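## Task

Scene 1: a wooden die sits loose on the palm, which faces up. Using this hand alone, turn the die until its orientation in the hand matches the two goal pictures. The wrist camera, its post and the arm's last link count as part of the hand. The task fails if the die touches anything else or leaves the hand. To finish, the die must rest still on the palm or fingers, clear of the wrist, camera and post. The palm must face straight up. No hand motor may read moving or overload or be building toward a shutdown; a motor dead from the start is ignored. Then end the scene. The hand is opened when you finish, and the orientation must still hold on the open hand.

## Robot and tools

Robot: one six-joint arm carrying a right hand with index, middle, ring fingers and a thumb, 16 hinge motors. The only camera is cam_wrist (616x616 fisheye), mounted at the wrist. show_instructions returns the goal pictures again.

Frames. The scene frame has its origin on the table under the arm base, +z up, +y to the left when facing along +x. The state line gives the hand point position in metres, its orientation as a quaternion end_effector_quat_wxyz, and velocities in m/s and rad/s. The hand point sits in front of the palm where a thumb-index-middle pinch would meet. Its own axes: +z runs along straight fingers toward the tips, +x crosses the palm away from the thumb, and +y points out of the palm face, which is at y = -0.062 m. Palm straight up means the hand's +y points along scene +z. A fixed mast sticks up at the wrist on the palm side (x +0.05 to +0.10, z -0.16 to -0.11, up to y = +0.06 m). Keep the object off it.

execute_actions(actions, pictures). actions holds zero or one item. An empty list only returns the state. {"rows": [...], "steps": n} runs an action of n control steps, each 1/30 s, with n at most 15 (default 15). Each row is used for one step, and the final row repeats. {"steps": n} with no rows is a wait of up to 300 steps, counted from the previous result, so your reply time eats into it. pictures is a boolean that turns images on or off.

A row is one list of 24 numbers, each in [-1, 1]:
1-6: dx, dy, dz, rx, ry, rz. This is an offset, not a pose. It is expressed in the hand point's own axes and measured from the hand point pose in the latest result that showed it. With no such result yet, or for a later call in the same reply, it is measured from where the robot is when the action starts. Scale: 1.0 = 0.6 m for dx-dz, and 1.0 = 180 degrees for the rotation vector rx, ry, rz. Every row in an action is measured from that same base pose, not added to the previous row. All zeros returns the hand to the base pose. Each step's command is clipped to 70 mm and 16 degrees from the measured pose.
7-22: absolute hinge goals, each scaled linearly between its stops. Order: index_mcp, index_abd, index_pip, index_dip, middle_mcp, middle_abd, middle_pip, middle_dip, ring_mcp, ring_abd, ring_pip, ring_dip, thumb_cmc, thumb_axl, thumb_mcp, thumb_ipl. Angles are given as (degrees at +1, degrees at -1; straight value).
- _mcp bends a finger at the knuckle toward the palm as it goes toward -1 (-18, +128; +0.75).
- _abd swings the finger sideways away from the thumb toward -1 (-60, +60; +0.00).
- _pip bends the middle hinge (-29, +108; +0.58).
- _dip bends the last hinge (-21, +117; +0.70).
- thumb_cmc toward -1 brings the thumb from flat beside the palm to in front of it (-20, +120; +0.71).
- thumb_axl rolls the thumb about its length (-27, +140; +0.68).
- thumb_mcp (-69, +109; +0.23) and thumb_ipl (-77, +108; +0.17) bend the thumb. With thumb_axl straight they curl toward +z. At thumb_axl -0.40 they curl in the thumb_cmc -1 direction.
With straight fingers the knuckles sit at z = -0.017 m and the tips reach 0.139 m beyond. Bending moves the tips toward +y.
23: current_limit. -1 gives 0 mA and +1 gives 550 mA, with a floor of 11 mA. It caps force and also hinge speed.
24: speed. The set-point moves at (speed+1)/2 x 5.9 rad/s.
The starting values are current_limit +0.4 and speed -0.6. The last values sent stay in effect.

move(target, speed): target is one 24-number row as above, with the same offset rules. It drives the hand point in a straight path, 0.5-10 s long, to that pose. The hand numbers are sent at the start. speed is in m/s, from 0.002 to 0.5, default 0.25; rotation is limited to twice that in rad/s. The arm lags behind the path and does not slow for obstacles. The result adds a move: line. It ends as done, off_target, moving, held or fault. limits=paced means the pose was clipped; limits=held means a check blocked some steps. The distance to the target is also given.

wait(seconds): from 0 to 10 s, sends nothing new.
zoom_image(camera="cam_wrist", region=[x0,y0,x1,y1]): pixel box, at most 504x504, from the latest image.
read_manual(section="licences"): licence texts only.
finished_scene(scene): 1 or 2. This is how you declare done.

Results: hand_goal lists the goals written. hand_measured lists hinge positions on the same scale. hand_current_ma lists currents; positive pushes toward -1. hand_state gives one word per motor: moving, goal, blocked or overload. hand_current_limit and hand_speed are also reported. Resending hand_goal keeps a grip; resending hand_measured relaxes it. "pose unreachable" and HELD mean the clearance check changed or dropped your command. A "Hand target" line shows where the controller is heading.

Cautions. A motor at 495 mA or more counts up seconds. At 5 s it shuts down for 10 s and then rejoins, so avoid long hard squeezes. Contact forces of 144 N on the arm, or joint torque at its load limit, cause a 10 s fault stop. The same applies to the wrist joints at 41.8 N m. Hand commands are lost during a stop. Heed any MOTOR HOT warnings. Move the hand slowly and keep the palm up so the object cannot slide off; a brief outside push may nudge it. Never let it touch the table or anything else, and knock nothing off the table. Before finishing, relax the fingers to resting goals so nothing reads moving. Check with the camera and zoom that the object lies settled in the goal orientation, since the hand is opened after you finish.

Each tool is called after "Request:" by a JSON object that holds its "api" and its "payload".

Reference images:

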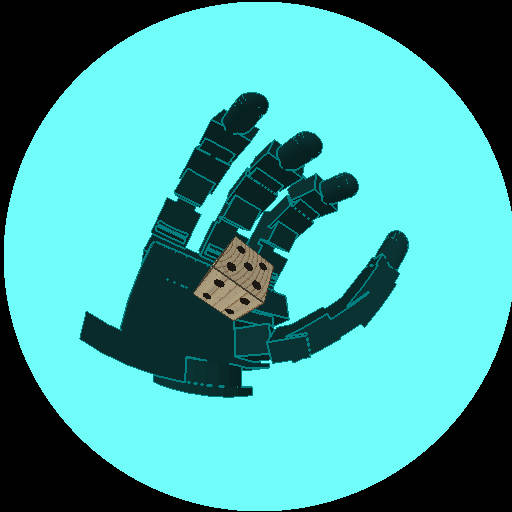

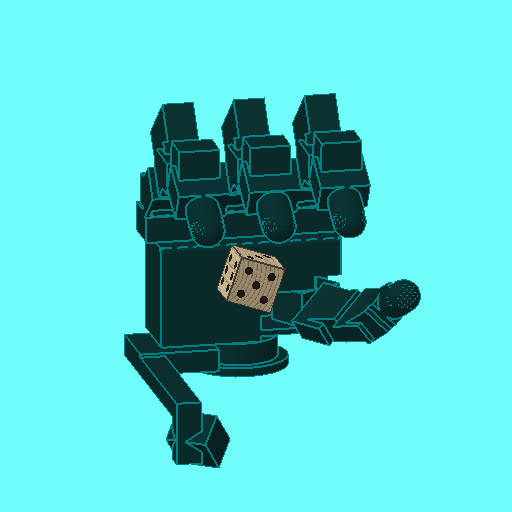

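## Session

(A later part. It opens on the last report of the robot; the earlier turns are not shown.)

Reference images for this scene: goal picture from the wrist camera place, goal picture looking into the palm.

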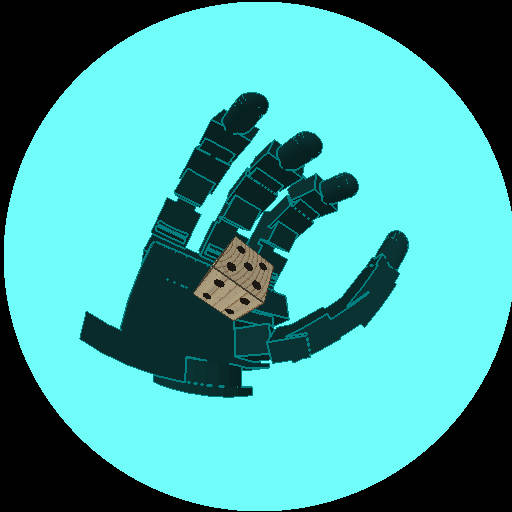

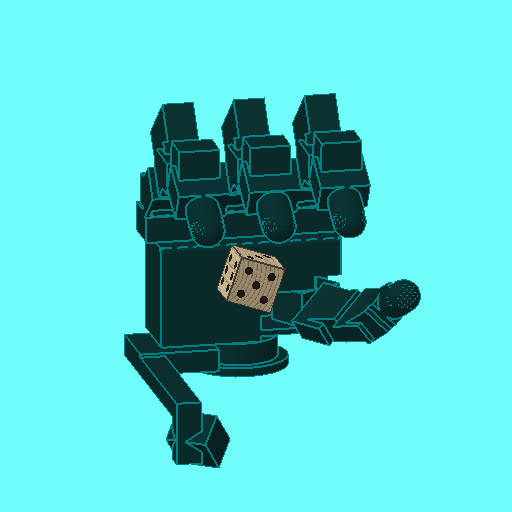

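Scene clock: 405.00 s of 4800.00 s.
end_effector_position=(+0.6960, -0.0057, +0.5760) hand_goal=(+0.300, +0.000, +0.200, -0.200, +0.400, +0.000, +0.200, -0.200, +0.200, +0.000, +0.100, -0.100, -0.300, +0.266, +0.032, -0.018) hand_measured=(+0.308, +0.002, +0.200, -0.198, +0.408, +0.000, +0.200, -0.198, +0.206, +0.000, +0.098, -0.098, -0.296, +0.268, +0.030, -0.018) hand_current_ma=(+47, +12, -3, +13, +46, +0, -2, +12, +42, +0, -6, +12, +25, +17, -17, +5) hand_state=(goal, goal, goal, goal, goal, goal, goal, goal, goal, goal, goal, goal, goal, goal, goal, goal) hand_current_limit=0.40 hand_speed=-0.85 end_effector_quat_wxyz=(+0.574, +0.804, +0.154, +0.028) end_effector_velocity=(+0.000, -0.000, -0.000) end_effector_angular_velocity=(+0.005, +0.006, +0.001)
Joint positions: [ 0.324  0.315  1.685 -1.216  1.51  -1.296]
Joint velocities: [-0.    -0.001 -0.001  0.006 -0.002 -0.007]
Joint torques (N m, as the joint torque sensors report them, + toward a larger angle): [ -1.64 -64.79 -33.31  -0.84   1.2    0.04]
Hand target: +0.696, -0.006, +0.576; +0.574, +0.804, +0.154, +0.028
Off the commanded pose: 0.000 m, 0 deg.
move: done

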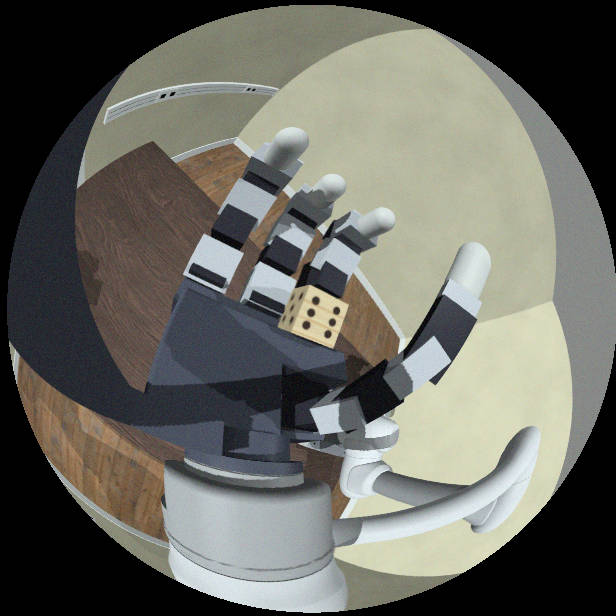

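More sideways tilt to slide it along the trough toward the middle finger.

Request:
{"api": "move", "payload": {"target": [0,0,0,0.03,0,-0.07,0.38,0,0.2,-0.2,0.46,0,0.2,-0.2,0.1,0,0.1,-0.1,-0.3,0.266,0.032,-0.018,0.4,-0.88], "speed": 0.08}}

Request:
{"api": "zoom_image", "payload": {"camera": "cam_wrist", "region": [160, 130, 420, 390]}}

Scene clock: 411.07 s of 4800.00 s.
end_effector_position=(+0.6960, -0.0056, +0.5760) hand_goal=(+0.380, +0.000, +0.200, -0.200, +0.460, +0.000, +0.200, -0.200, +0.100, +0.000, +0.100, -0.100, -0.300, +0.266, +0.032, -0.018) hand_measured=(+0.390, +0.002, +0.200, -0.198, +0.468, +0.000, +0.200, -0.198, +0.120, +0.000, +0.098, -0.098, -0.298, +0.268, +0.030, -0.018) hand_current_ma=(+49, +7, -2, +13, +47, +0, -1, +12, +121, +0, -5, +12, +7, +17, -17, +5) hand_state=(goal, goal, goal, goal, goal, goal, goal, goal, blocked, goal, goal, goal, goal, goal, goal, goal) hand_current_limit=0.40 hand_speed=-0.88 end_effector_quat_wxyz=(+0.535, +0.808, +0.242, -0.042) end_effector_velocity=(+0.000, -0.000, +0.000) end_effector_angular_velocity=(+0.002, +0.007, +0.002)
Joint positions: [ 0.324  0.28   1.685 -1.121  1.51  -1.553]
Joint velocities: [-0.    -0.001 -0.001  0.003  0.    -0.009]
Joint torques (N m, as the joint torque sensors report them, + toward a larger angle): [ -0.53 -65.06 -34.62  -0.44   0.99  -0.09]
Hand target: +0.696, -0.006, +0.576; +0.535, +0.808, +0.242, -0.043
Off the commanded pose: 0.000 m, 0 deg.
move: done

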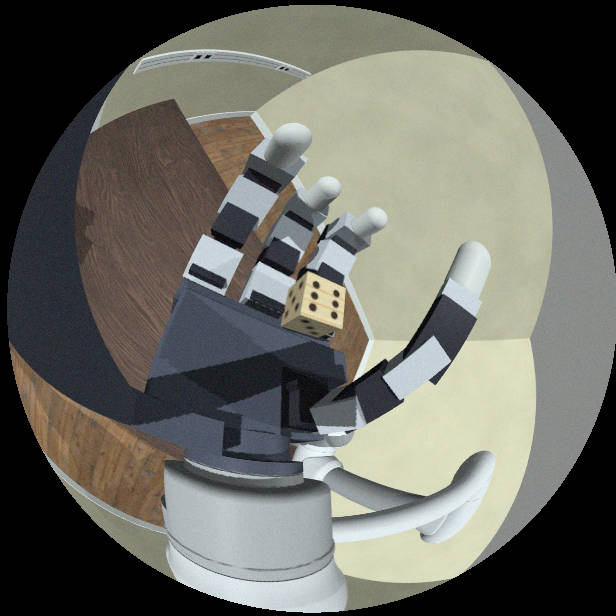

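Region (160, 130, 420, 390) of cam_wrist's 616x616 image, scaled by 1.938, with more detail than that image has.

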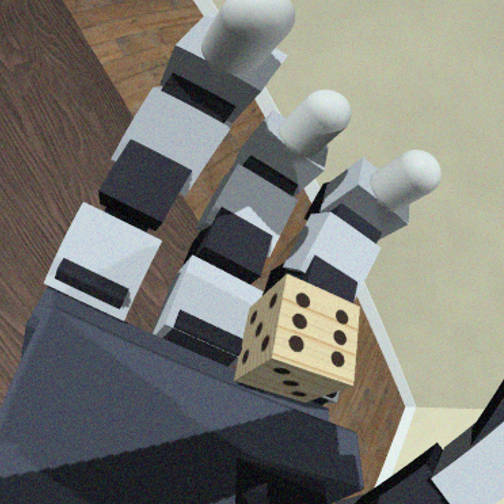

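Request:
{"api": "move", "payload": {"target": [0,0,0,0.06,0,-0.03,0.4,0,0.2,-0.2,0.7,0,0.2,-0.2,0.3,0,0.1,-0.1,-0.3,0.266,0.032,-0.018,0.4,-0.88], "speed": 0.08}}

Request:
{"api": "zoom_image", "payload": {"camera": "cam_wrist", "region": [160, 130, 420, 390]}}

Scene clock: 419.53 s of 4800.00 s.
end_effector_position=(+0.6961, -0.0056, +0.5760) hand_goal=(+0.400, +0.000, +0.200, -0.200, +0.700, +0.000, +0.200, -0.200, +0.300, +0.000, +0.100, -0.100, -0.300, +0.266, +0.032, -0.018) hand_measured=(+0.408, +0.002, +0.200, -0.198, +0.708, +0.000, +0.200, -0.198, +0.308, +0.000, +0.100, -0.098, -0.300, +0.268, +0.030, -0.018) hand_current_ma=(+48, +6, -1, +13, +48, +0, +4, +12, +44, -3, -2, +12, +0, +17, -18, +4) hand_state=(goal, goal, goal, goal, goal, goal, goal, goal, goal, goal, goal, goal, goal, goal, goal, goal) hand_current_limit=0.40 hand_speed=-0.88 end_effector_quat_wxyz=(+0.454, +0.843, +0.275, -0.090) end_effector_velocity=(-0.000, -0.001, -0.000) end_effector_angular_velocity=(+0.006, +0.005, -0.003)
Joint positions: [ 0.309  0.271  1.61  -0.936  1.556 -1.734]
Joint velocities: [-0.003  0.    -0.003  0.007  0.002 -0.006]
Joint torques (N m, as the joint torque sensors report them, + toward a larger angle): [ -2.94 -63.84 -35.65   0.23   1.4   -0.09]
Hand target: +0.696, -0.006, +0.576; +0.454, +0.843, +0.275, -0.090
Off the commanded pose: 0.000 m, 0 deg.
move: done

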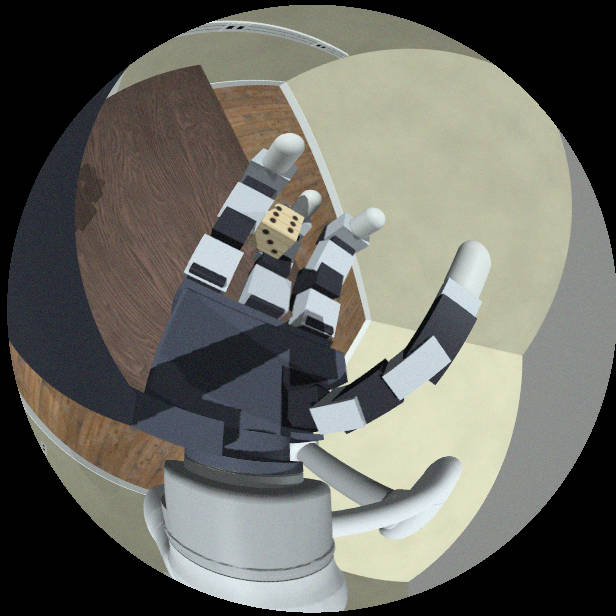

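Region (160, 130, 420, 390) of cam_wrist's 616x616 image, scaled by 1.938, with more detail than that image has.

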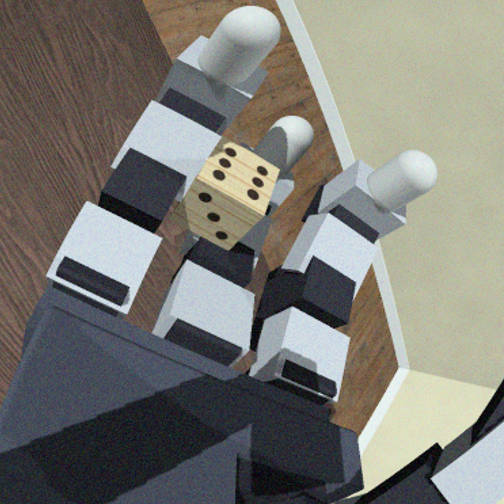

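Request:
{"api": "move", "payload": {"target": [0,0,0,-0.02,0,0.05,0.3,0,0.2,-0.2,0.5,0,0.2,-0.3,0.47,-0.12,0.2,-0.3,-0.3,0.266,0.032,-0.018,0.4,-0.92], "speed": 0.08}}

Request:
{"api": "zoom_image", "payload": {"camera": "cam_wrist", "region": [160, 130, 420, 390]}}

Scene clock: 433.10 s of 4800.00 s.
end_effector_position=(+0.6961, -0.0056, +0.5760) hand_goal=(+0.300, +0.000, +0.200, -0.200, +0.500, +0.000, +0.200, -0.300, +0.470, -0.120, +0.200, -0.300, -0.300, +0.266, +0.032, -0.018) hand_measured=(+0.326, +0.002, +0.200, -0.198, +0.526, +0.000, +0.200, -0.298, +0.478, -0.120, +0.200, -0.298, -0.300, +0.268, +0.030, -0.018) hand_current_ma=(+137, +5, -1, +13, +142, +0, +5, +15, +48, +3, +0, +15, +0, +17, -18, +4) hand_state=(blocked, goal, goal, goal, blocked, goal, goal, goal, goal, goal, goal, goal, goal, goal, goal, goal) hand_current_limit=0.40 hand_speed=-0.92 end_effector_quat_wxyz=(+0.486, +0.847, +0.211, -0.046) end_effector_velocity=(+0.000, -0.000, +0.001) end_effector_angular_velocity=(-0.003, -0.009, -0.004)
Joint positions: [ 0.314  0.291  1.615 -0.997  1.54  -1.553]
Joint velocities: [-0.     0.001 -0.001 -0.004  0.     0.009]
Joint torques (N m, as the joint torque sensors report them, + toward a larger angle): [ -1.29 -65.75 -35.46   0.23   0.94  -0.07]
Hand target: +0.696, -0.006, +0.576; +0.486, +0.847, +0.211, -0.045
Off the commanded pose: 0.000 m, 0 deg.
move: done

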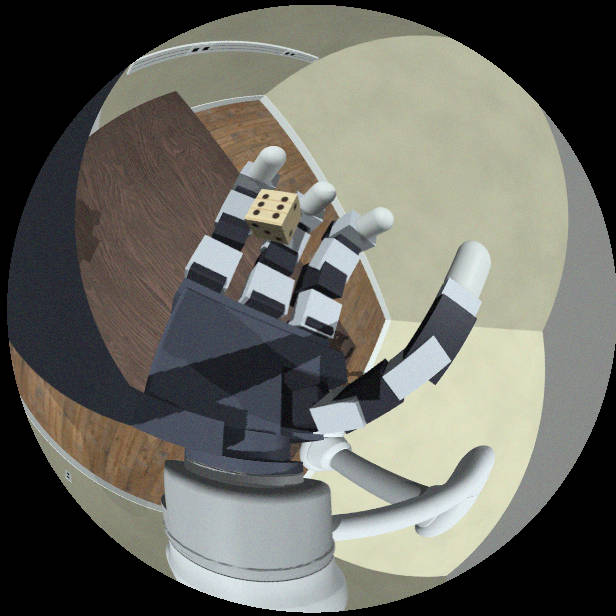

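Region (160, 130, 420, 390) of cam_wrist's 616x616 image, scaled by 1.938, with more detail than that image has.

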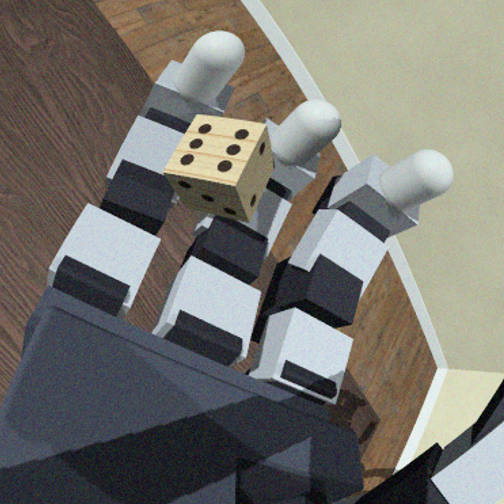

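Half rolled in the gap. Levelling sideways and raising the middle.

Request:
{"api": "move", "payload": {"target": [0,0,0,0,0,0.06,0.3,0,0.2,-0.2,0.38,-0.12,0.15,-0.3,0.49,-0.12,0.2,-0.3,-0.3,0.266,0.032,-0.018,0.4,-0.94], "speed": 0.08}}

Request:
{"api": "zoom_image", "payload": {"camera": "cam_wrist", "region": [160, 130, 420, 390]}}

Scene clock: 440.00 s of 4800.00 s.
end_effector_position=(+0.6961, -0.0056, +0.5760) hand_goal=(+0.300, +0.000, +0.200, -0.200, +0.380, -0.120, +0.150, -0.300, +0.490, -0.120, +0.200, -0.300, -0.300, +0.266, +0.032, -0.018) hand_measured=(+0.326, +0.002, +0.200, -0.198, +0.404, -0.118, +0.158, -0.298, +0.500, -0.120, +0.200, -0.298, -0.300, +0.268, +0.030, -0.018) hand_current_ma=(+137, +5, -1, +13, +135, +10, +44, +14, +58, +3, +3, +15, +0, +17, -18, +4) hand_state=(blocked, goal, goal, goal, blocked, goal, goal, goal, goal, goal, goal, goal, goal, goal, goal, goal) hand_current_limit=0.40 hand_speed=-0.94 end_effector_quat_wxyz=(+0.488, +0.863, +0.130, +0.000) end_effector_velocity=(-0.000, -0.000, +0.000) end_effector_angular_velocity=(-0.001, -0.006, -0.005)
Joint positions: [ 0.31   0.316  1.581 -0.998  1.542 -1.374]
Joint velocities: [-0.     0.001 -0.001 -0.001  0.002  0.007]
Joint torques (N m, as the joint torque sensors report them, + toward a larger angle): [ -0.92 -66.76 -35.7    0.17   0.97   0.14]
Hand target: +0.696, -0.006, +0.576; +0.488, +0.863, +0.130, +0.000
Off the commanded pose: 0.000 m, 0 deg.
move: done

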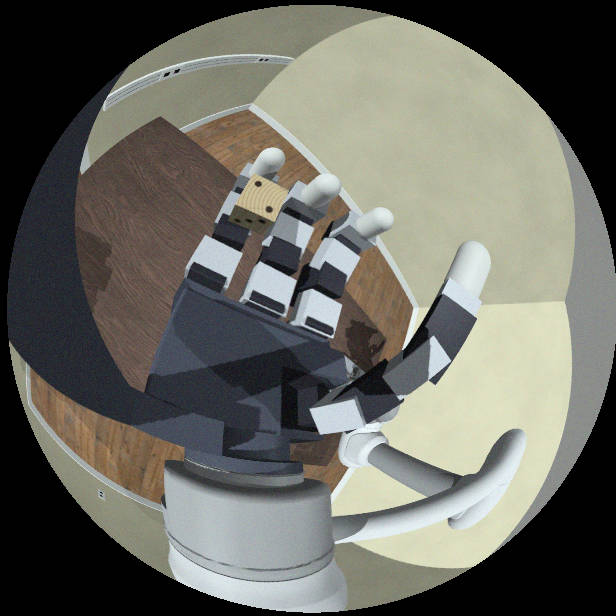

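Region (160, 130, 420, 390) of cam_wrist's 616x616 image, scaled by 1.938, with more detail than that image has.

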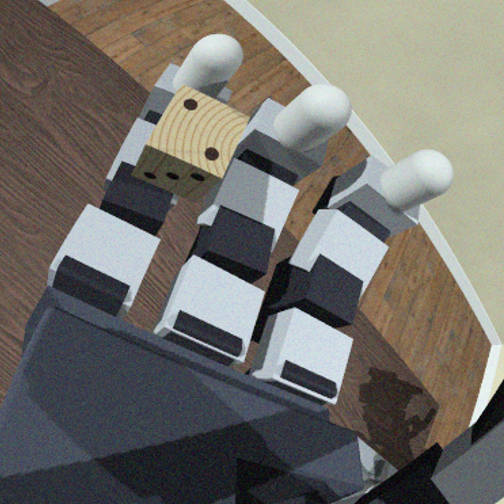

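Request:
{"api": "move", "payload": {"target": [0,0,0,0,0,0.06,0.3,0,0.2,-0.2,0.38,-0.12,0.15,-0.3,0.49,-0.12,0.2,-0.3,-0.3,0.266,0.032,-0.018,0.4,-0.94], "speed": 0.08}}

Request:
{"api": "move", "payload": {"target": [0,0,0,0,0,0.02,0.3,0,0.2,-0.2,0.5,-0.05,0.2,-0.3,0.46,0.03,0.18,-0.3,-0.3,0.266,0.032,-0.018,0.4,-0.94], "speed": 0.08}}

Request:
{"api": "zoom_image", "payload": {"camera": "cam_wrist", "region": [160, 130, 420, 390]}}

Scene clock: 452.93 s of 4800.00 s.
end_effector_position=(+0.6961, -0.0056, +0.5759) hand_goal=(+0.300, +0.000, +0.200, -0.200, +0.380, -0.120, +0.150, -0.300, +0.490, -0.120, +0.200, -0.300, -0.300, +0.266, +0.032, -0.018) hand_measured=(+0.326, +0.002, +0.200, -0.198, +0.404, -0.118, +0.158, -0.298, +0.500, -0.120, +0.200, -0.298, -0.300, +0.268, +0.030, -0.018) hand_current_ma=(+137, +5, -1, +13, +135, +10, +44, +14, +58, +3, +3, +15, +0, +17, -18, +4) hand_state=(blocked, goal, goal, goal, blocked, goal, goal, goal, goal, goal, goal, goal, goal, goal, goal, goal) hand_current_limit=0.40 hand_speed=-0.94 end_effector_quat_wxyz=(+0.486, +0.871, +0.049, +0.046) end_effector_velocity=(+0.000, -0.001, -0.001) end_effector_angular_velocity=(+0.002, -0.007, -0.004)
Joint positions: [ 0.304  0.338  1.546 -0.999  1.544 -1.2  ]
Joint velocities: [-0.002  0.001 -0.001  0.001 -0.002  0.007]
Joint torques (N m, as the joint torque sensors report them, + toward a larger angle): [ -2.51 -69.57 -35.99  -0.08   1.17  -0.26]
Hand target: +0.696, -0.006, +0.576; +0.486, +0.871, +0.049, +0.046
Off the commanded pose: 0.000 m, 0 deg.
move: done

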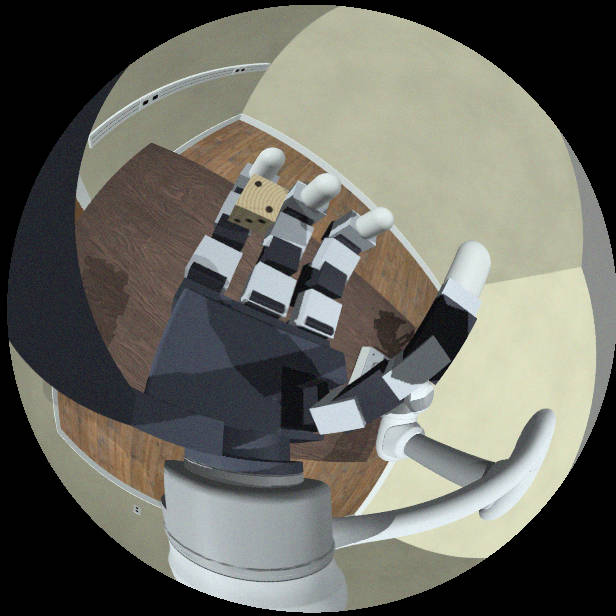

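Scene clock: 454.07 s of 4800.00 s.
end_effector_position=(+0.6961, -0.0056, +0.5759) hand_goal=(+0.300, +0.000, +0.200, -0.200, +0.500, -0.050, +0.200, -0.300, +0.460, +0.030, +0.180, -0.300, -0.300, +0.266, +0.032, -0.018) hand_measured=(+0.326, +0.002, +0.200, -0.198, +0.508, -0.052, +0.200, -0.298, +0.486, +0.028, +0.190, -0.298, -0.300, +0.268, +0.030, -0.018) hand_current_ma=(+137, +5, -1, +13, +46, -12, +0, +14, +159, -12, +47, +15, +3, +17, -18, +4) hand_state=(blocked, goal, goal, goal, goal, goal, goal, goal, blocked, goal, goal, goal, goal, goal, goal, goal) hand_current_limit=0.40 hand_speed=-0.94 end_effector_quat_wxyz=(+0.484, +0.872, +0.021, +0.061) end_effector_velocity=(+0.000, +0.000, +0.000) end_effector_angular_velocity=(+0.001, -0.000, -0.000)
Joint positions: [ 0.302  0.345  1.533 -1.     1.545 -1.143]
Joint velocities: [ 0.     0.    -0.001  0.001  0.     0.   ]
Joint torques (N m, as the joint torque sensors report them, + toward a larger angle): [  0.49 -69.61 -36.62   0.28   0.83  -0.2 ]
Hand target: +0.696, -0.006, +0.576; +0.484, +0.872, +0.021, +0.061
Off the commanded pose: 0.000 m, 0 deg.
move: done

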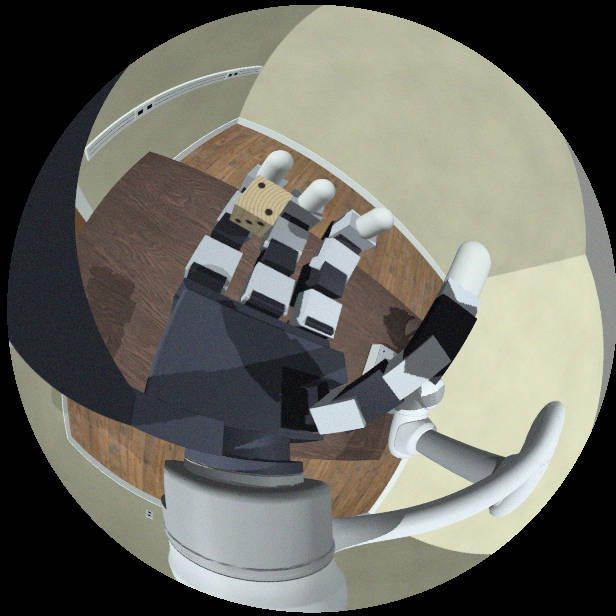

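Region (160, 130, 420, 390) of cam_wrist's 616x616 image, scaled by 1.938, with more detail than that image has.

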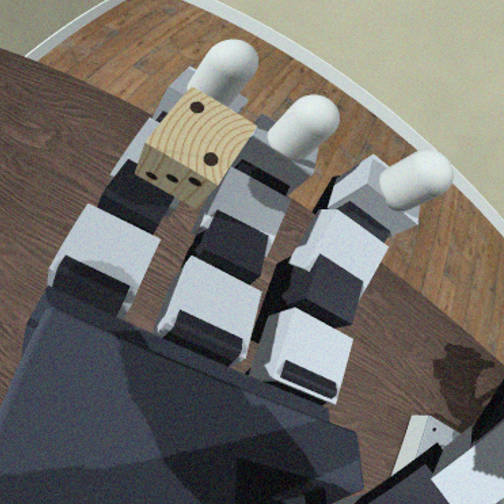

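Request:
{"api": "move", "payload": {"target": [0,0,0,0,0,0.05,0.3,0,0.2,-0.2,0.5,-0.08,0.2,-0.3,0.44,0.08,0.18,-0.1,-0.3,0.266,0.032,-0.018,0.4,-0.94], "speed": 0.06}}

Request:
{"api": "zoom_image", "payload": {"camera": "cam_wrist", "region": [160, 130, 420, 390]}}

Scene clock: 462.23 s of 4800.00 s.
end_effector_position=(+0.6961, -0.0056, +0.5759) hand_goal=(+0.300, +0.000, +0.200, -0.200, +0.500, -0.080, +0.200, -0.300, +0.440, +0.080, +0.180, -0.100, -0.300, +0.266, +0.032, -0.018) hand_measured=(+0.326, +0.002, +0.200, -0.198, +0.508, -0.076, +0.200, -0.298, +0.466, +0.078, +0.190, -0.102, -0.298, +0.268, +0.030, -0.018) hand_current_ma=(+137, +5, -1, +13, +46, +20, +0, +14, +157, -9, +46, -13, +11, +17, -18, +4) hand_state=(blocked, goal, goal, goal, goal, goal, goal, goal, blocked, goal, goal, goal, goal, goal, goal, goal) hand_current_limit=0.40 hand_speed=-0.94 end_effector_quat_wxyz=(+0.478, +0.871, -0.047, +0.099) end_effector_velocity=(+0.000, -0.001, +0.000) end_effector_angular_velocity=(+0.001, -0.004, -0.003)
Joint positions: [ 0.295  0.361  1.502 -1.002  1.548 -1.003]
Joint velocities: [-0.002  0.    -0.002  0.    -0.     0.003]
Joint torques (N m, as the joint torque sensors report them, + toward a larger angle): [ -1.81 -74.3  -36.06   0.26   1.02  -0.4 ]
Hand target: +0.696, -0.006, +0.576; +0.478, +0.871, -0.047, +0.099
Off the commanded pose: 0.000 m, 0 deg.
move: done

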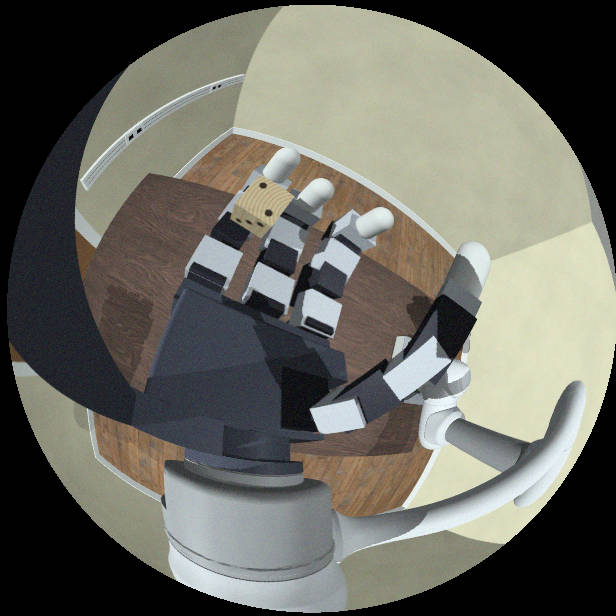

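Region (160, 130, 420, 390) of cam_wrist's 616x616 image, scaled by 1.938, with more detail than that image has.

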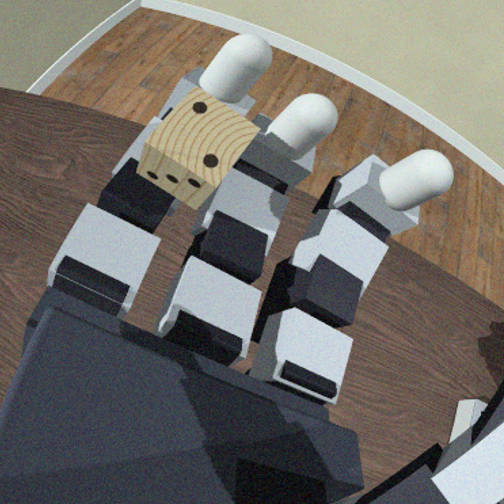

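Request:
{"api": "move", "payload": {"target": [0,0,0,-0.02,0,0.02,0.3,0,0.2,-0.2,0.5,-0.08,0.22,0.1,0.42,0.08,0.18,-0.05,-0.3,0.266,0.032,-0.018,0.4,-0.94], "speed": 0.06}}

Request:
{"api": "zoom_image", "payload": {"camera": "cam_wrist", "region": [160, 130, 420, 390]}}

Scene clock: 481.90 s of 4800.00 s.
end_effector_position=(+0.6961, -0.0056, +0.5759) hand_goal=(+0.300, +0.000, +0.200, -0.200, +0.500, -0.080, +0.220, +0.100, +0.420, +0.080, +0.180, -0.050, -0.300, +0.266, +0.032, -0.018) hand_measured=(+0.326, +0.002, +0.200, -0.198, +0.508, -0.076, +0.220, +0.098, +0.446, +0.078, +0.190, -0.052, -0.298, +0.268, +0.030, -0.018) hand_current_ma=(+137, +5, -1, +13, +46, +20, +1, -12, +156, -8, +46, -13, +14, +17, -18, +4) hand_state=(blocked, goal, goal, goal, goal, goal, goal, goal, blocked, goal, goal, goal, goal, goal, goal, goal) hand_current_limit=0.40 hand_speed=-0.94 end_effector_quat_wxyz=(+0.502, +0.854, -0.077, +0.113) end_effector_velocity=(+0.000, +0.000, +0.000) end_effector_angular_velocity=(+0.001, -0.001, +0.002)
Joint positions: [ 0.295  0.381  1.498 -1.053  1.575 -0.925]
Joint velocities: [ 0.001  0.    -0.001 -0.    -0.001  0.   ]
Joint torques (N m, as the joint torque sensors report them, + toward a larger angle): [ -1.91 -74.05 -36.    -0.05   1.28  -0.27]
Hand target: +0.696, -0.006, +0.576; +0.502, +0.854, -0.077, +0.113
Off the commanded pose: 0.000 m, 0 deg.
move: done

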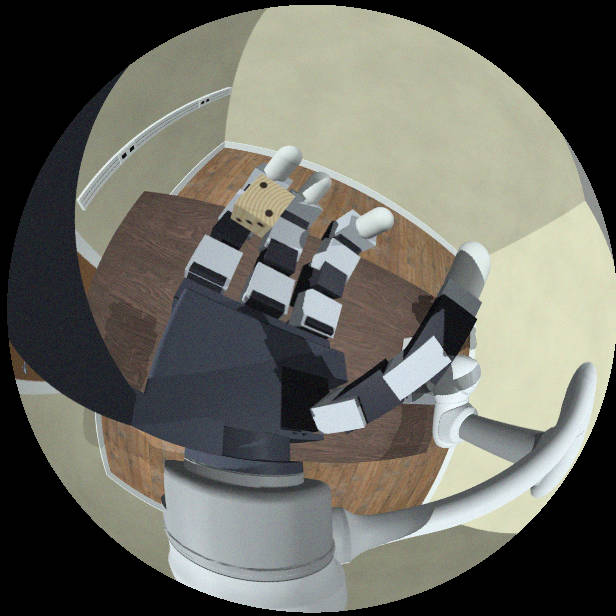

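Region (160, 130, 420, 390) of cam_wrist's 616x616 image, scaled by 1.938, with more detail than that image has.

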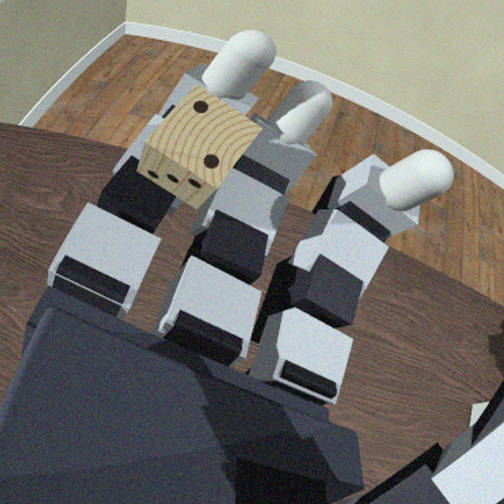

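Request:
{"api": "move", "payload": {"target": [0,0,0,0,0,-0.04,0.2,0,0.2,0,0.25,0,0.1,0.1,0.44,0.0,0.18,-0.05,-0.3,0.266,0.032,-0.018,0.4,-0.94], "speed": 0.06}}

Request:
{"api": "move", "payload": {"target": [0,0,0,-0.03,0,0,0.2,0,0.2,0,0.25,0,0.1,0.1,0.42,0.0,-0.35,0.1,-0.3,0.266,0.032,-0.018,0.4,-0.92], "speed": 0.06}}

Request:
{"api": "zoom_image", "payload": {"camera": "cam_wrist", "region": [160, 130, 420, 390]}}

Scene clock: 490.23 s of 4800.00 s.
end_effector_position=(+0.6961, -0.0056, +0.5759) hand_goal=(+0.200, +0.000, +0.200, +0.000, +0.250, +0.000, +0.100, +0.100, +0.440, +0.000, +0.180, -0.050, -0.300, +0.266, +0.032, -0.018) hand_measured=(+0.226, +0.002, +0.200, -0.002, +0.276, -0.002, +0.108, +0.098, +0.450, +0.004, +0.190, -0.052, -0.298, +0.268, +0.030, -0.018) hand_current_ma=(+141, +5, -1, -14, +136, -9, +42, -12, +58, +22, +46, -13, +14, +17, -18, +4) hand_state=(blocked, goal, goal, goal, blocked, goal, goal, goal, goal, goal, goal, goal, goal, goal, goal, goal) hand_current_limit=0.40 hand_speed=-0.94 end_effector_quat_wxyz=(+0.508, +0.857, -0.024, +0.081) end_effector_velocity=(-0.000, -0.000, -0.000) end_effector_angular_velocity=(+0.001, -0.000, -0.002)
Joint positions: [ 0.301  0.37   1.524 -1.052  1.573 -1.037]
Joint velocities: [-0.    -0.     0.     0.001  0.001  0.001]
Joint torques (N m, as the joint torque sensors report them, + toward a larger angle): [ -2.05 -73.12 -35.49   0.06   0.95  -0.11]
Hand target: +0.696, -0.006, +0.576; +0.508, +0.857, -0.024, +0.081
Off the commanded pose: 0.000 m, 0 deg.
move: done

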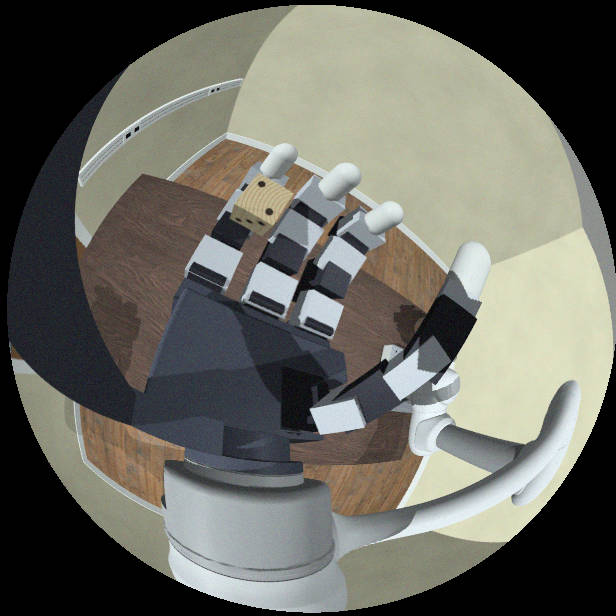

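Scene clock: 493.17 s of 4800.00 s.
end_effector_position=(+0.6960, -0.0056, +0.5759) hand_goal=(+0.200, +0.000, +0.200, +0.000, +0.250, +0.000, +0.100, +0.100, +0.420, +0.000, -0.350, +0.100, -0.300, +0.266, +0.032, -0.018) hand_measured=(+0.226, +0.002, +0.200, -0.002, +0.274, -0.002, +0.108, +0.098, +0.442, +0.004, -0.344, +0.098, -0.298, +0.268, +0.030, -0.018) hand_current_ma=(+139, +5, -1, -14, +134, -8, +39, -12, +131, +19, +28, -14, +14, +17, -18, +4) hand_state=(blocked, goal, goal, goal, blocked, goal, goal, goal, blocked, goal, goal, goal, goal, goal, goal, goal) hand_current_limit=0.40 hand_speed=-0.92 end_effector_quat_wxyz=(+0.548, +0.832, -0.027, +0.080) end_effector_velocity=(-0.000, +0.001, -0.000) end_effector_angular_velocity=(-0.000, +0.001, +0.002)
Joint positions: [ 0.303  0.39   1.542 -1.13   1.607 -1.003]
Joint velocities: [ 0.001  0.     0.001 -0.    -0.    -0.001]
Joint torques (N m, as the joint torque sensors report them, + toward a larger angle): [ -1.3  -74.58 -34.81  -0.23   1.03  -0.16]
Hand target: +0.696, -0.006, +0.576; +0.548, +0.832, -0.027, +0.080
Off the commanded pose: 0.000 m, 0 deg.
move: done

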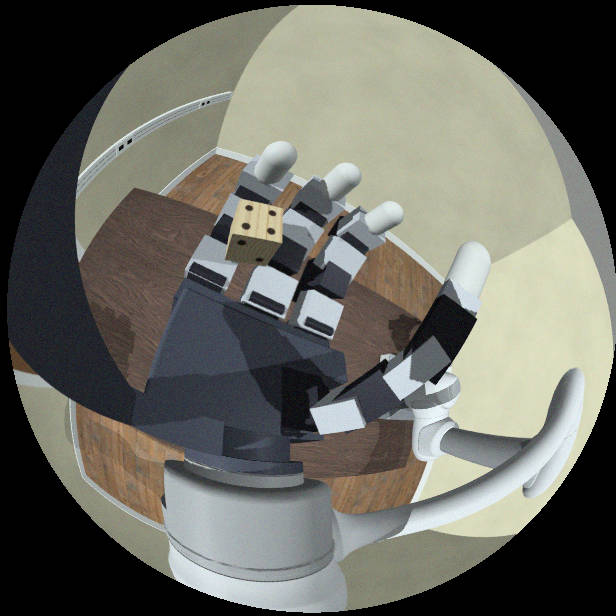

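Region (160, 130, 420, 390) of cam_wrist's 616x616 image, scaled by 1.938, with more detail than that image has.

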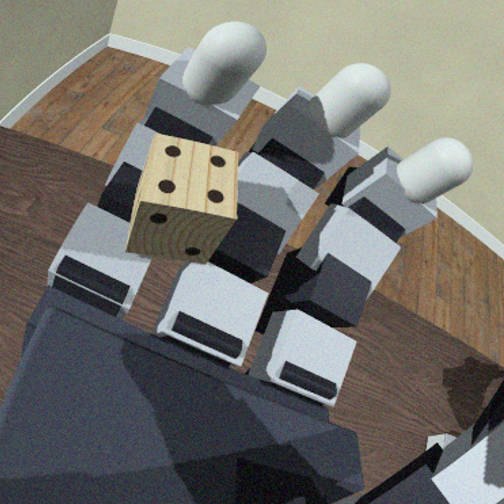

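Request:
{"api": "move", "payload": {"target": [0,0,0,0,0,-0.055,0.2,0,0.2,0,0.36,0,-0.2,0.2,0.36,0.0,-0.2,0.2,-0.3,0.266,0.032,-0.018,0.4,-0.94], "speed": 0.06}}

Request:
{"api": "move", "payload": {"target": [0,0,0,-0.04,0,0,0,0,0.2,0.2,-0.05,0,0,0.3,-0.05,0.0,0,0.3,-0.3,0.266,0.032,-0.018,0.4,-0.92], "speed": 0.06}}

Request:
{"api": "zoom_image", "payload": {"camera": "cam_wrist", "region": [140, 160, 400, 420]}}

Scene clock: 504.93 s of 4800.00 s.
end_effector_position=(+0.6960, -0.0056, +0.5759) hand_goal=(+0.200, +0.000, +0.200, +0.000, +0.360, +0.000, -0.200, +0.200, +0.360, +0.000, -0.200, +0.200, -0.300, +0.266, +0.032, -0.018) hand_measured=(+0.226, +0.002, +0.200, -0.002, +0.368, -0.002, -0.194, +0.198, +0.382, +0.004, -0.202, +0.198, -0.298, +0.268, +0.030, -0.018) hand_current_ma=(+139, +5, -1, -14, +47, -8, +34, -14, +133, +15, -6, -14, +14, +17, -18, +4) hand_state=(blocked, goal, goal, goal, goal, goal, goal, goal, blocked, goal, goal, goal, goal, goal, goal, goal) hand_current_limit=0.40 hand_speed=-0.94 end_effector_quat_wxyz=(+0.553, +0.832, +0.045, +0.032) end_effector_velocity=(+0.000, -0.000, -0.000) end_effector_angular_velocity=(-0.000, -0.001, +0.001)
Joint positions: [ 0.31   0.372  1.576 -1.128  1.606 -1.159]
Joint velocities: [-0.    -0.     0.001 -0.001 -0.002  0.001]
Joint torques (N m, as the joint torque sensors report them, + toward a larger angle): [ -1.71 -73.13 -34.77  -0.42   1.12  -0.28]
Hand target: +0.696, -0.006, +0.576; +0.553, +0.832, +0.045, +0.032
Off the commanded pose: 0.000 m, 0 deg.
move: done

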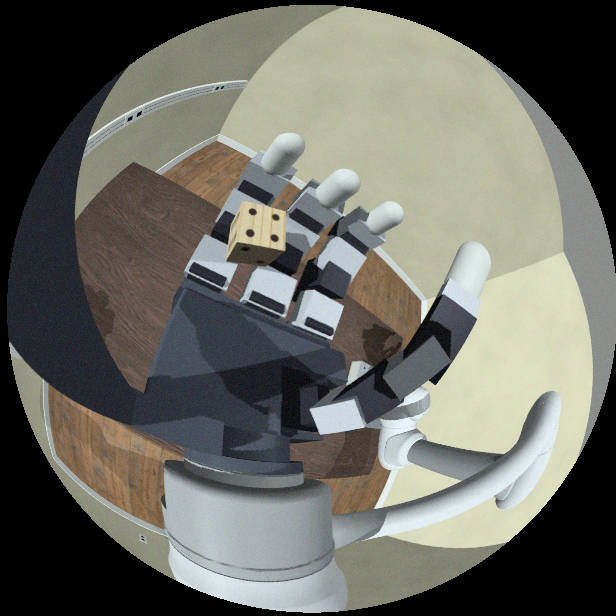

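Scene clock: 507.37 s of 4800.00 s.
end_effector_position=(+0.6960, -0.0057, +0.5759) hand_goal=(+0.000, +0.000, +0.200, +0.200, -0.050, +0.000, +0.000, +0.300, -0.050, +0.000, +0.000, +0.300, -0.300, +0.266, +0.032, -0.018) hand_measured=(+0.022, +0.002, +0.200, +0.198, -0.032, -0.002, -0.002, +0.298, -0.034, +0.002, -0.002, +0.298, -0.298, +0.268, +0.030, -0.018) hand_current_ma=(+118, +5, -1, -15, +100, -8, -8, -14, +100, +14, -7, -14, +14, +17, -18, +4) hand_state=(blocked, goal, goal, goal, goal, goal, goal, goal, goal, goal, goal, goal, goal, goal, goal, goal) hand_current_limit=0.40 hand_speed=-0.92 end_effector_quat_wxyz=(+0.604, +0.795, +0.043, +0.035) end_effector_velocity=(+0.000, +0.000, -0.000) end_effector_angular_velocity=(+0.001, +0.000, +0.000)
Joint positions: [ 0.31   0.393  1.611 -1.239  1.638 -1.113]
Joint velocities: [ 0.     0.    -0.     0.001 -0.    -0.   ]
Joint torques (N m, as the joint torque sensors report them, + toward a larger angle): [ -1.64 -72.27 -34.36  -0.74   1.38  -0.31]
Hand target: +0.696, -0.006, +0.576; +0.604, +0.795, +0.043, +0.035
Off the commanded pose: 0.000 m, 0 deg.
move: done

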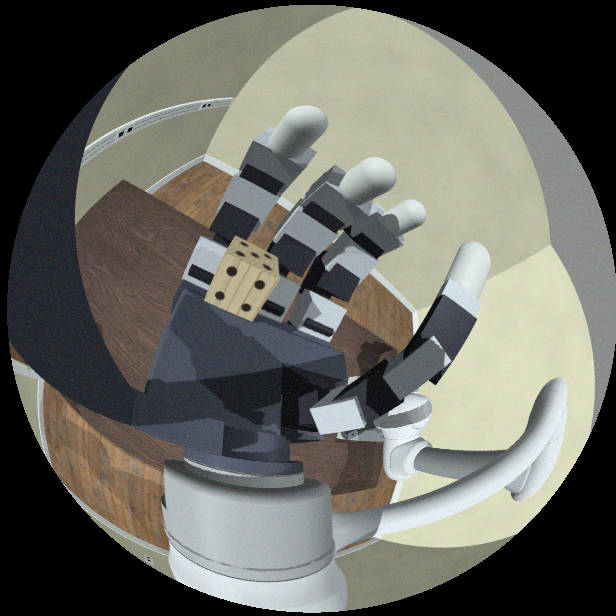

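Region (140, 160, 400, 420) of cam_wrist's 616x616 image, scaled by 1.938, with more detail than that image has.

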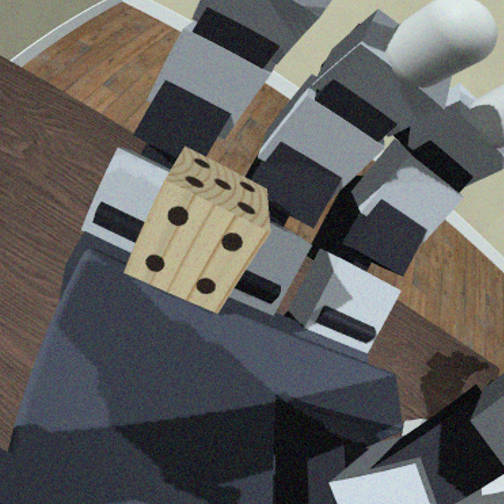

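Request:
{"api": "move", "payload": {"target": [0,0,0,-0.12,0,0.02,0,0,0.2,0.2,-0.5,0,0.3,0.4,-0.3,0.0,0.2,0.3,-0.3,0.266,0.032,-0.018,0.4,-0.9], "speed": 0.08}}

Request:
{"api": "zoom_image", "payload": {"camera": "cam_wrist", "region": [140, 190, 400, 450]}}

Scene clock: 515.93 s of 4800.00 s.
end_effector_position=(+0.6960, -0.0059, +0.5759) hand_goal=(+0.000, +0.000, +0.200, +0.200, -0.500, +0.000, +0.300, +0.400, -0.300, +0.000, +0.200, +0.300, -0.300, +0.266, +0.032, -0.018) hand_measured=(+0.014, +0.002, +0.200, +0.198, -0.498, -0.002, +0.296, +0.396, -0.296, +0.002, +0.198, +0.298, -0.298, +0.268, +0.030, -0.018) hand_current_ma=(+78, +5, -1, -15, +9, -8, -17, -16, +27, +14, -14, -14, +14, +17, -18, +4) hand_state=(goal, goal, goal, goal, goal, goal, goal, goal, goal, goal, goal, goal, goal, goal, goal, goal) hand_current_limit=0.40 hand_speed=-0.90 end_effector_quat_wxyz=(+0.741, +0.669, +0.011, +0.061) end_effector_velocity=(+0.000, -0.000, +0.000) end_effector_angular_velocity=(-0.007, -0.001, -0.001)
Joint positions: [ 0.276  0.469  1.689 -1.561  1.778 -0.944]
Joint velocities: [-0.001  0.001  0.001 -0.006  0.003  0.002]
Joint torques (N m, as the joint torque sensors report them, + toward a larger angle): [  1.28 -79.56 -31.03  -1.62   1.86  -0.35]
Hand target: +0.696, -0.006, +0.576; +0.741, +0.669, +0.011, +0.061
Off the commanded pose: 0.000 m, 0 deg.
move: done

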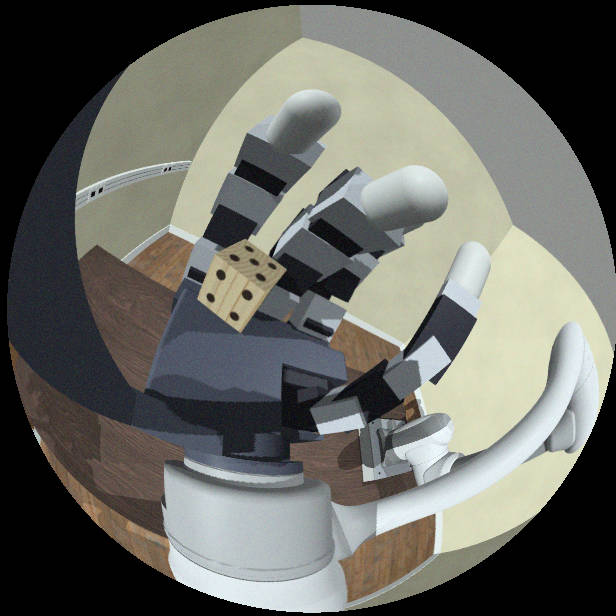

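Region (140, 190, 400, 450) of cam_wrist's 616x616 image, scaled by 1.938, with more detail than that image has.

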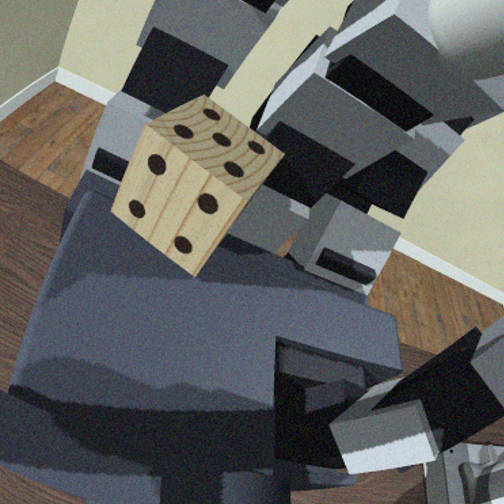

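Request:
{"api": "move", "payload": {"target": [0,0,0,-0.02,0,0.02,0,0,0.2,0.2,-0.8,0,0.55,0.6,-0.72,0.0,0.55,0.6,-0.1,0.266,0.032,-0.018,0.4,-0.9], "speed": 0.08}}

Request:
{"api": "move", "payload": {"target": [0,0,0,0.052,0,-0.042,0.046,0,0,0.28,0.046,0,0,0.28,0.046,0,0,0.28,-0.1,0.266,0.032,-0.018,0.4,-0.7], "speed": 0.08}}

Request:
{"api": "zoom_image", "payload": {"camera": "cam_wrist", "region": [140, 190, 400, 450]}}

Scene clock: 532.50 s of 4800.00 s.
end_effector_position=(+0.6960, -0.0059, +0.5759) hand_goal=(+0.000, +0.000, +0.200, +0.200, -0.800, +0.000, +0.550, +0.600, -0.720, +0.000, +0.550, +0.600, -0.100, +0.266, +0.032, -0.018) hand_measured=(+0.014, +0.002, +0.200, +0.198, -0.804, -0.002, +0.544, +0.596, -0.722, +0.002, +0.544, +0.598, -0.096, +0.268, +0.030, -0.018) hand_current_ma=(+70, +5, -1, -15, -17, -8, -33, -18, -9, +14, -26, -17, +21, +17, -7, +4) hand_state=(goal, goal, goal, goal, goal, goal, goal, goal, goal, goal, goal, goal, goal, goal, goal, goal) hand_current_limit=0.40 hand_speed=-0.90 end_effector_quat_wxyz=(+0.759, +0.646, -0.012, +0.084) end_effector_velocity=(-0.000, +0.002, +0.001) end_effector_angular_velocity=(-0.001, -0.001, +0.001)
Joint positions: [ 0.265  0.487  1.687 -1.614  1.808 -0.875]
Joint velocities: [ 0.002  0.    -0.001 -0.     0.001 -0.   ]
Joint torques (N m, as the joint torque sensors report them, + toward a larger angle): [ -2.68 -78.33 -30.68  -1.81   1.25  -0.1 ]
Hand target: +0.696, -0.006, +0.576; +0.759, +0.646, -0.012, +0.084
Off the commanded pose: 0.000 m, 0 deg.
move: done

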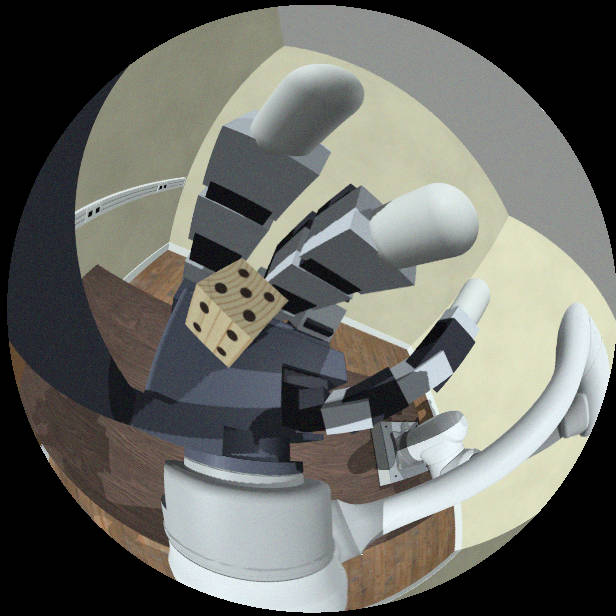

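Scene clock: 534.10 s of 4800.00 s.
end_effector_position=(+0.6960, -0.0058, +0.5759) hand_goal=(+0.046, +0.000, +0.000, +0.280, +0.046, +0.000, +0.000, +0.280, +0.046, +0.000, +0.000, +0.280, -0.100, +0.266, +0.032, -0.018) hand_measured=(+0.050, +0.002, +0.002, +0.276, +0.050, -0.002, +0.002, +0.282, +0.050, +0.002, +0.002, +0.282, -0.096, +0.268, +0.030, -0.018) hand_current_ma=(+21, +5, +12, -18, +20, -8, +8, +11, +20, +14, +9, +11, +21, +17, -7, +4) hand_state=(goal, goal, goal, goal, goal, goal, goal, goal, goal, goal, goal, goal, goal, goal, goal, goal) hand_current_limit=0.40 hand_speed=-0.70 end_effector_quat_wxyz=(+0.708, +0.705, +0.037, +0.035) end_effector_velocity=(+0.000, +0.000, -0.000) end_effector_angular_velocity=(+0.005, +0.006, +0.001)
Joint positions: [ 0.291  0.443  1.68  -1.475  1.736 -1.031]
Joint velocities: [ 0.001 -0.001  0.     0.005 -0.003 -0.006]
Joint torques (N m, as the joint torque sensors report them, + toward a larger angle): [ -1.52 -73.8  -31.29  -1.76   1.82   0.21]
Hand target: +0.696, -0.006, +0.576; +0.708, +0.705, +0.037, +0.035
Off the commanded pose: 0.000 m, 0 deg.
move: done

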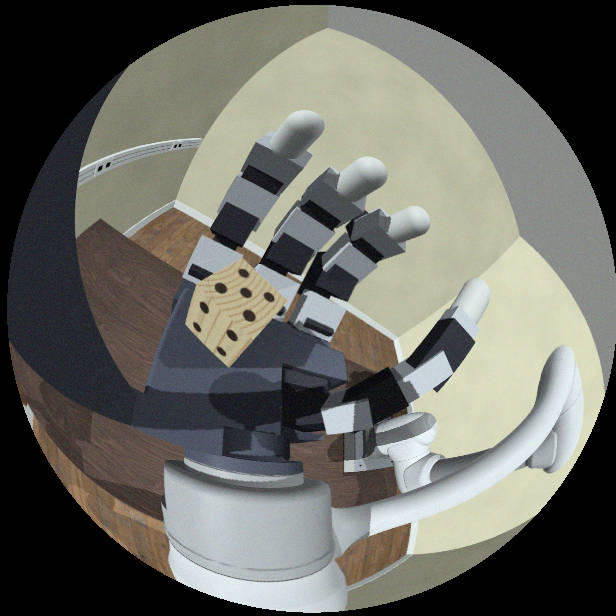

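Region (140, 190, 400, 450) of cam_wrist's 616x616 image, scaled by 1.938, with more detail than that image has.

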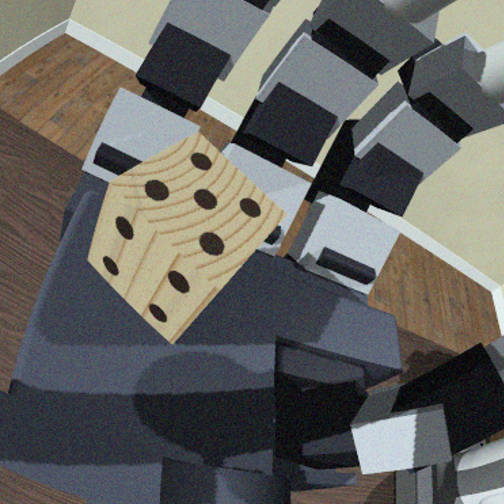

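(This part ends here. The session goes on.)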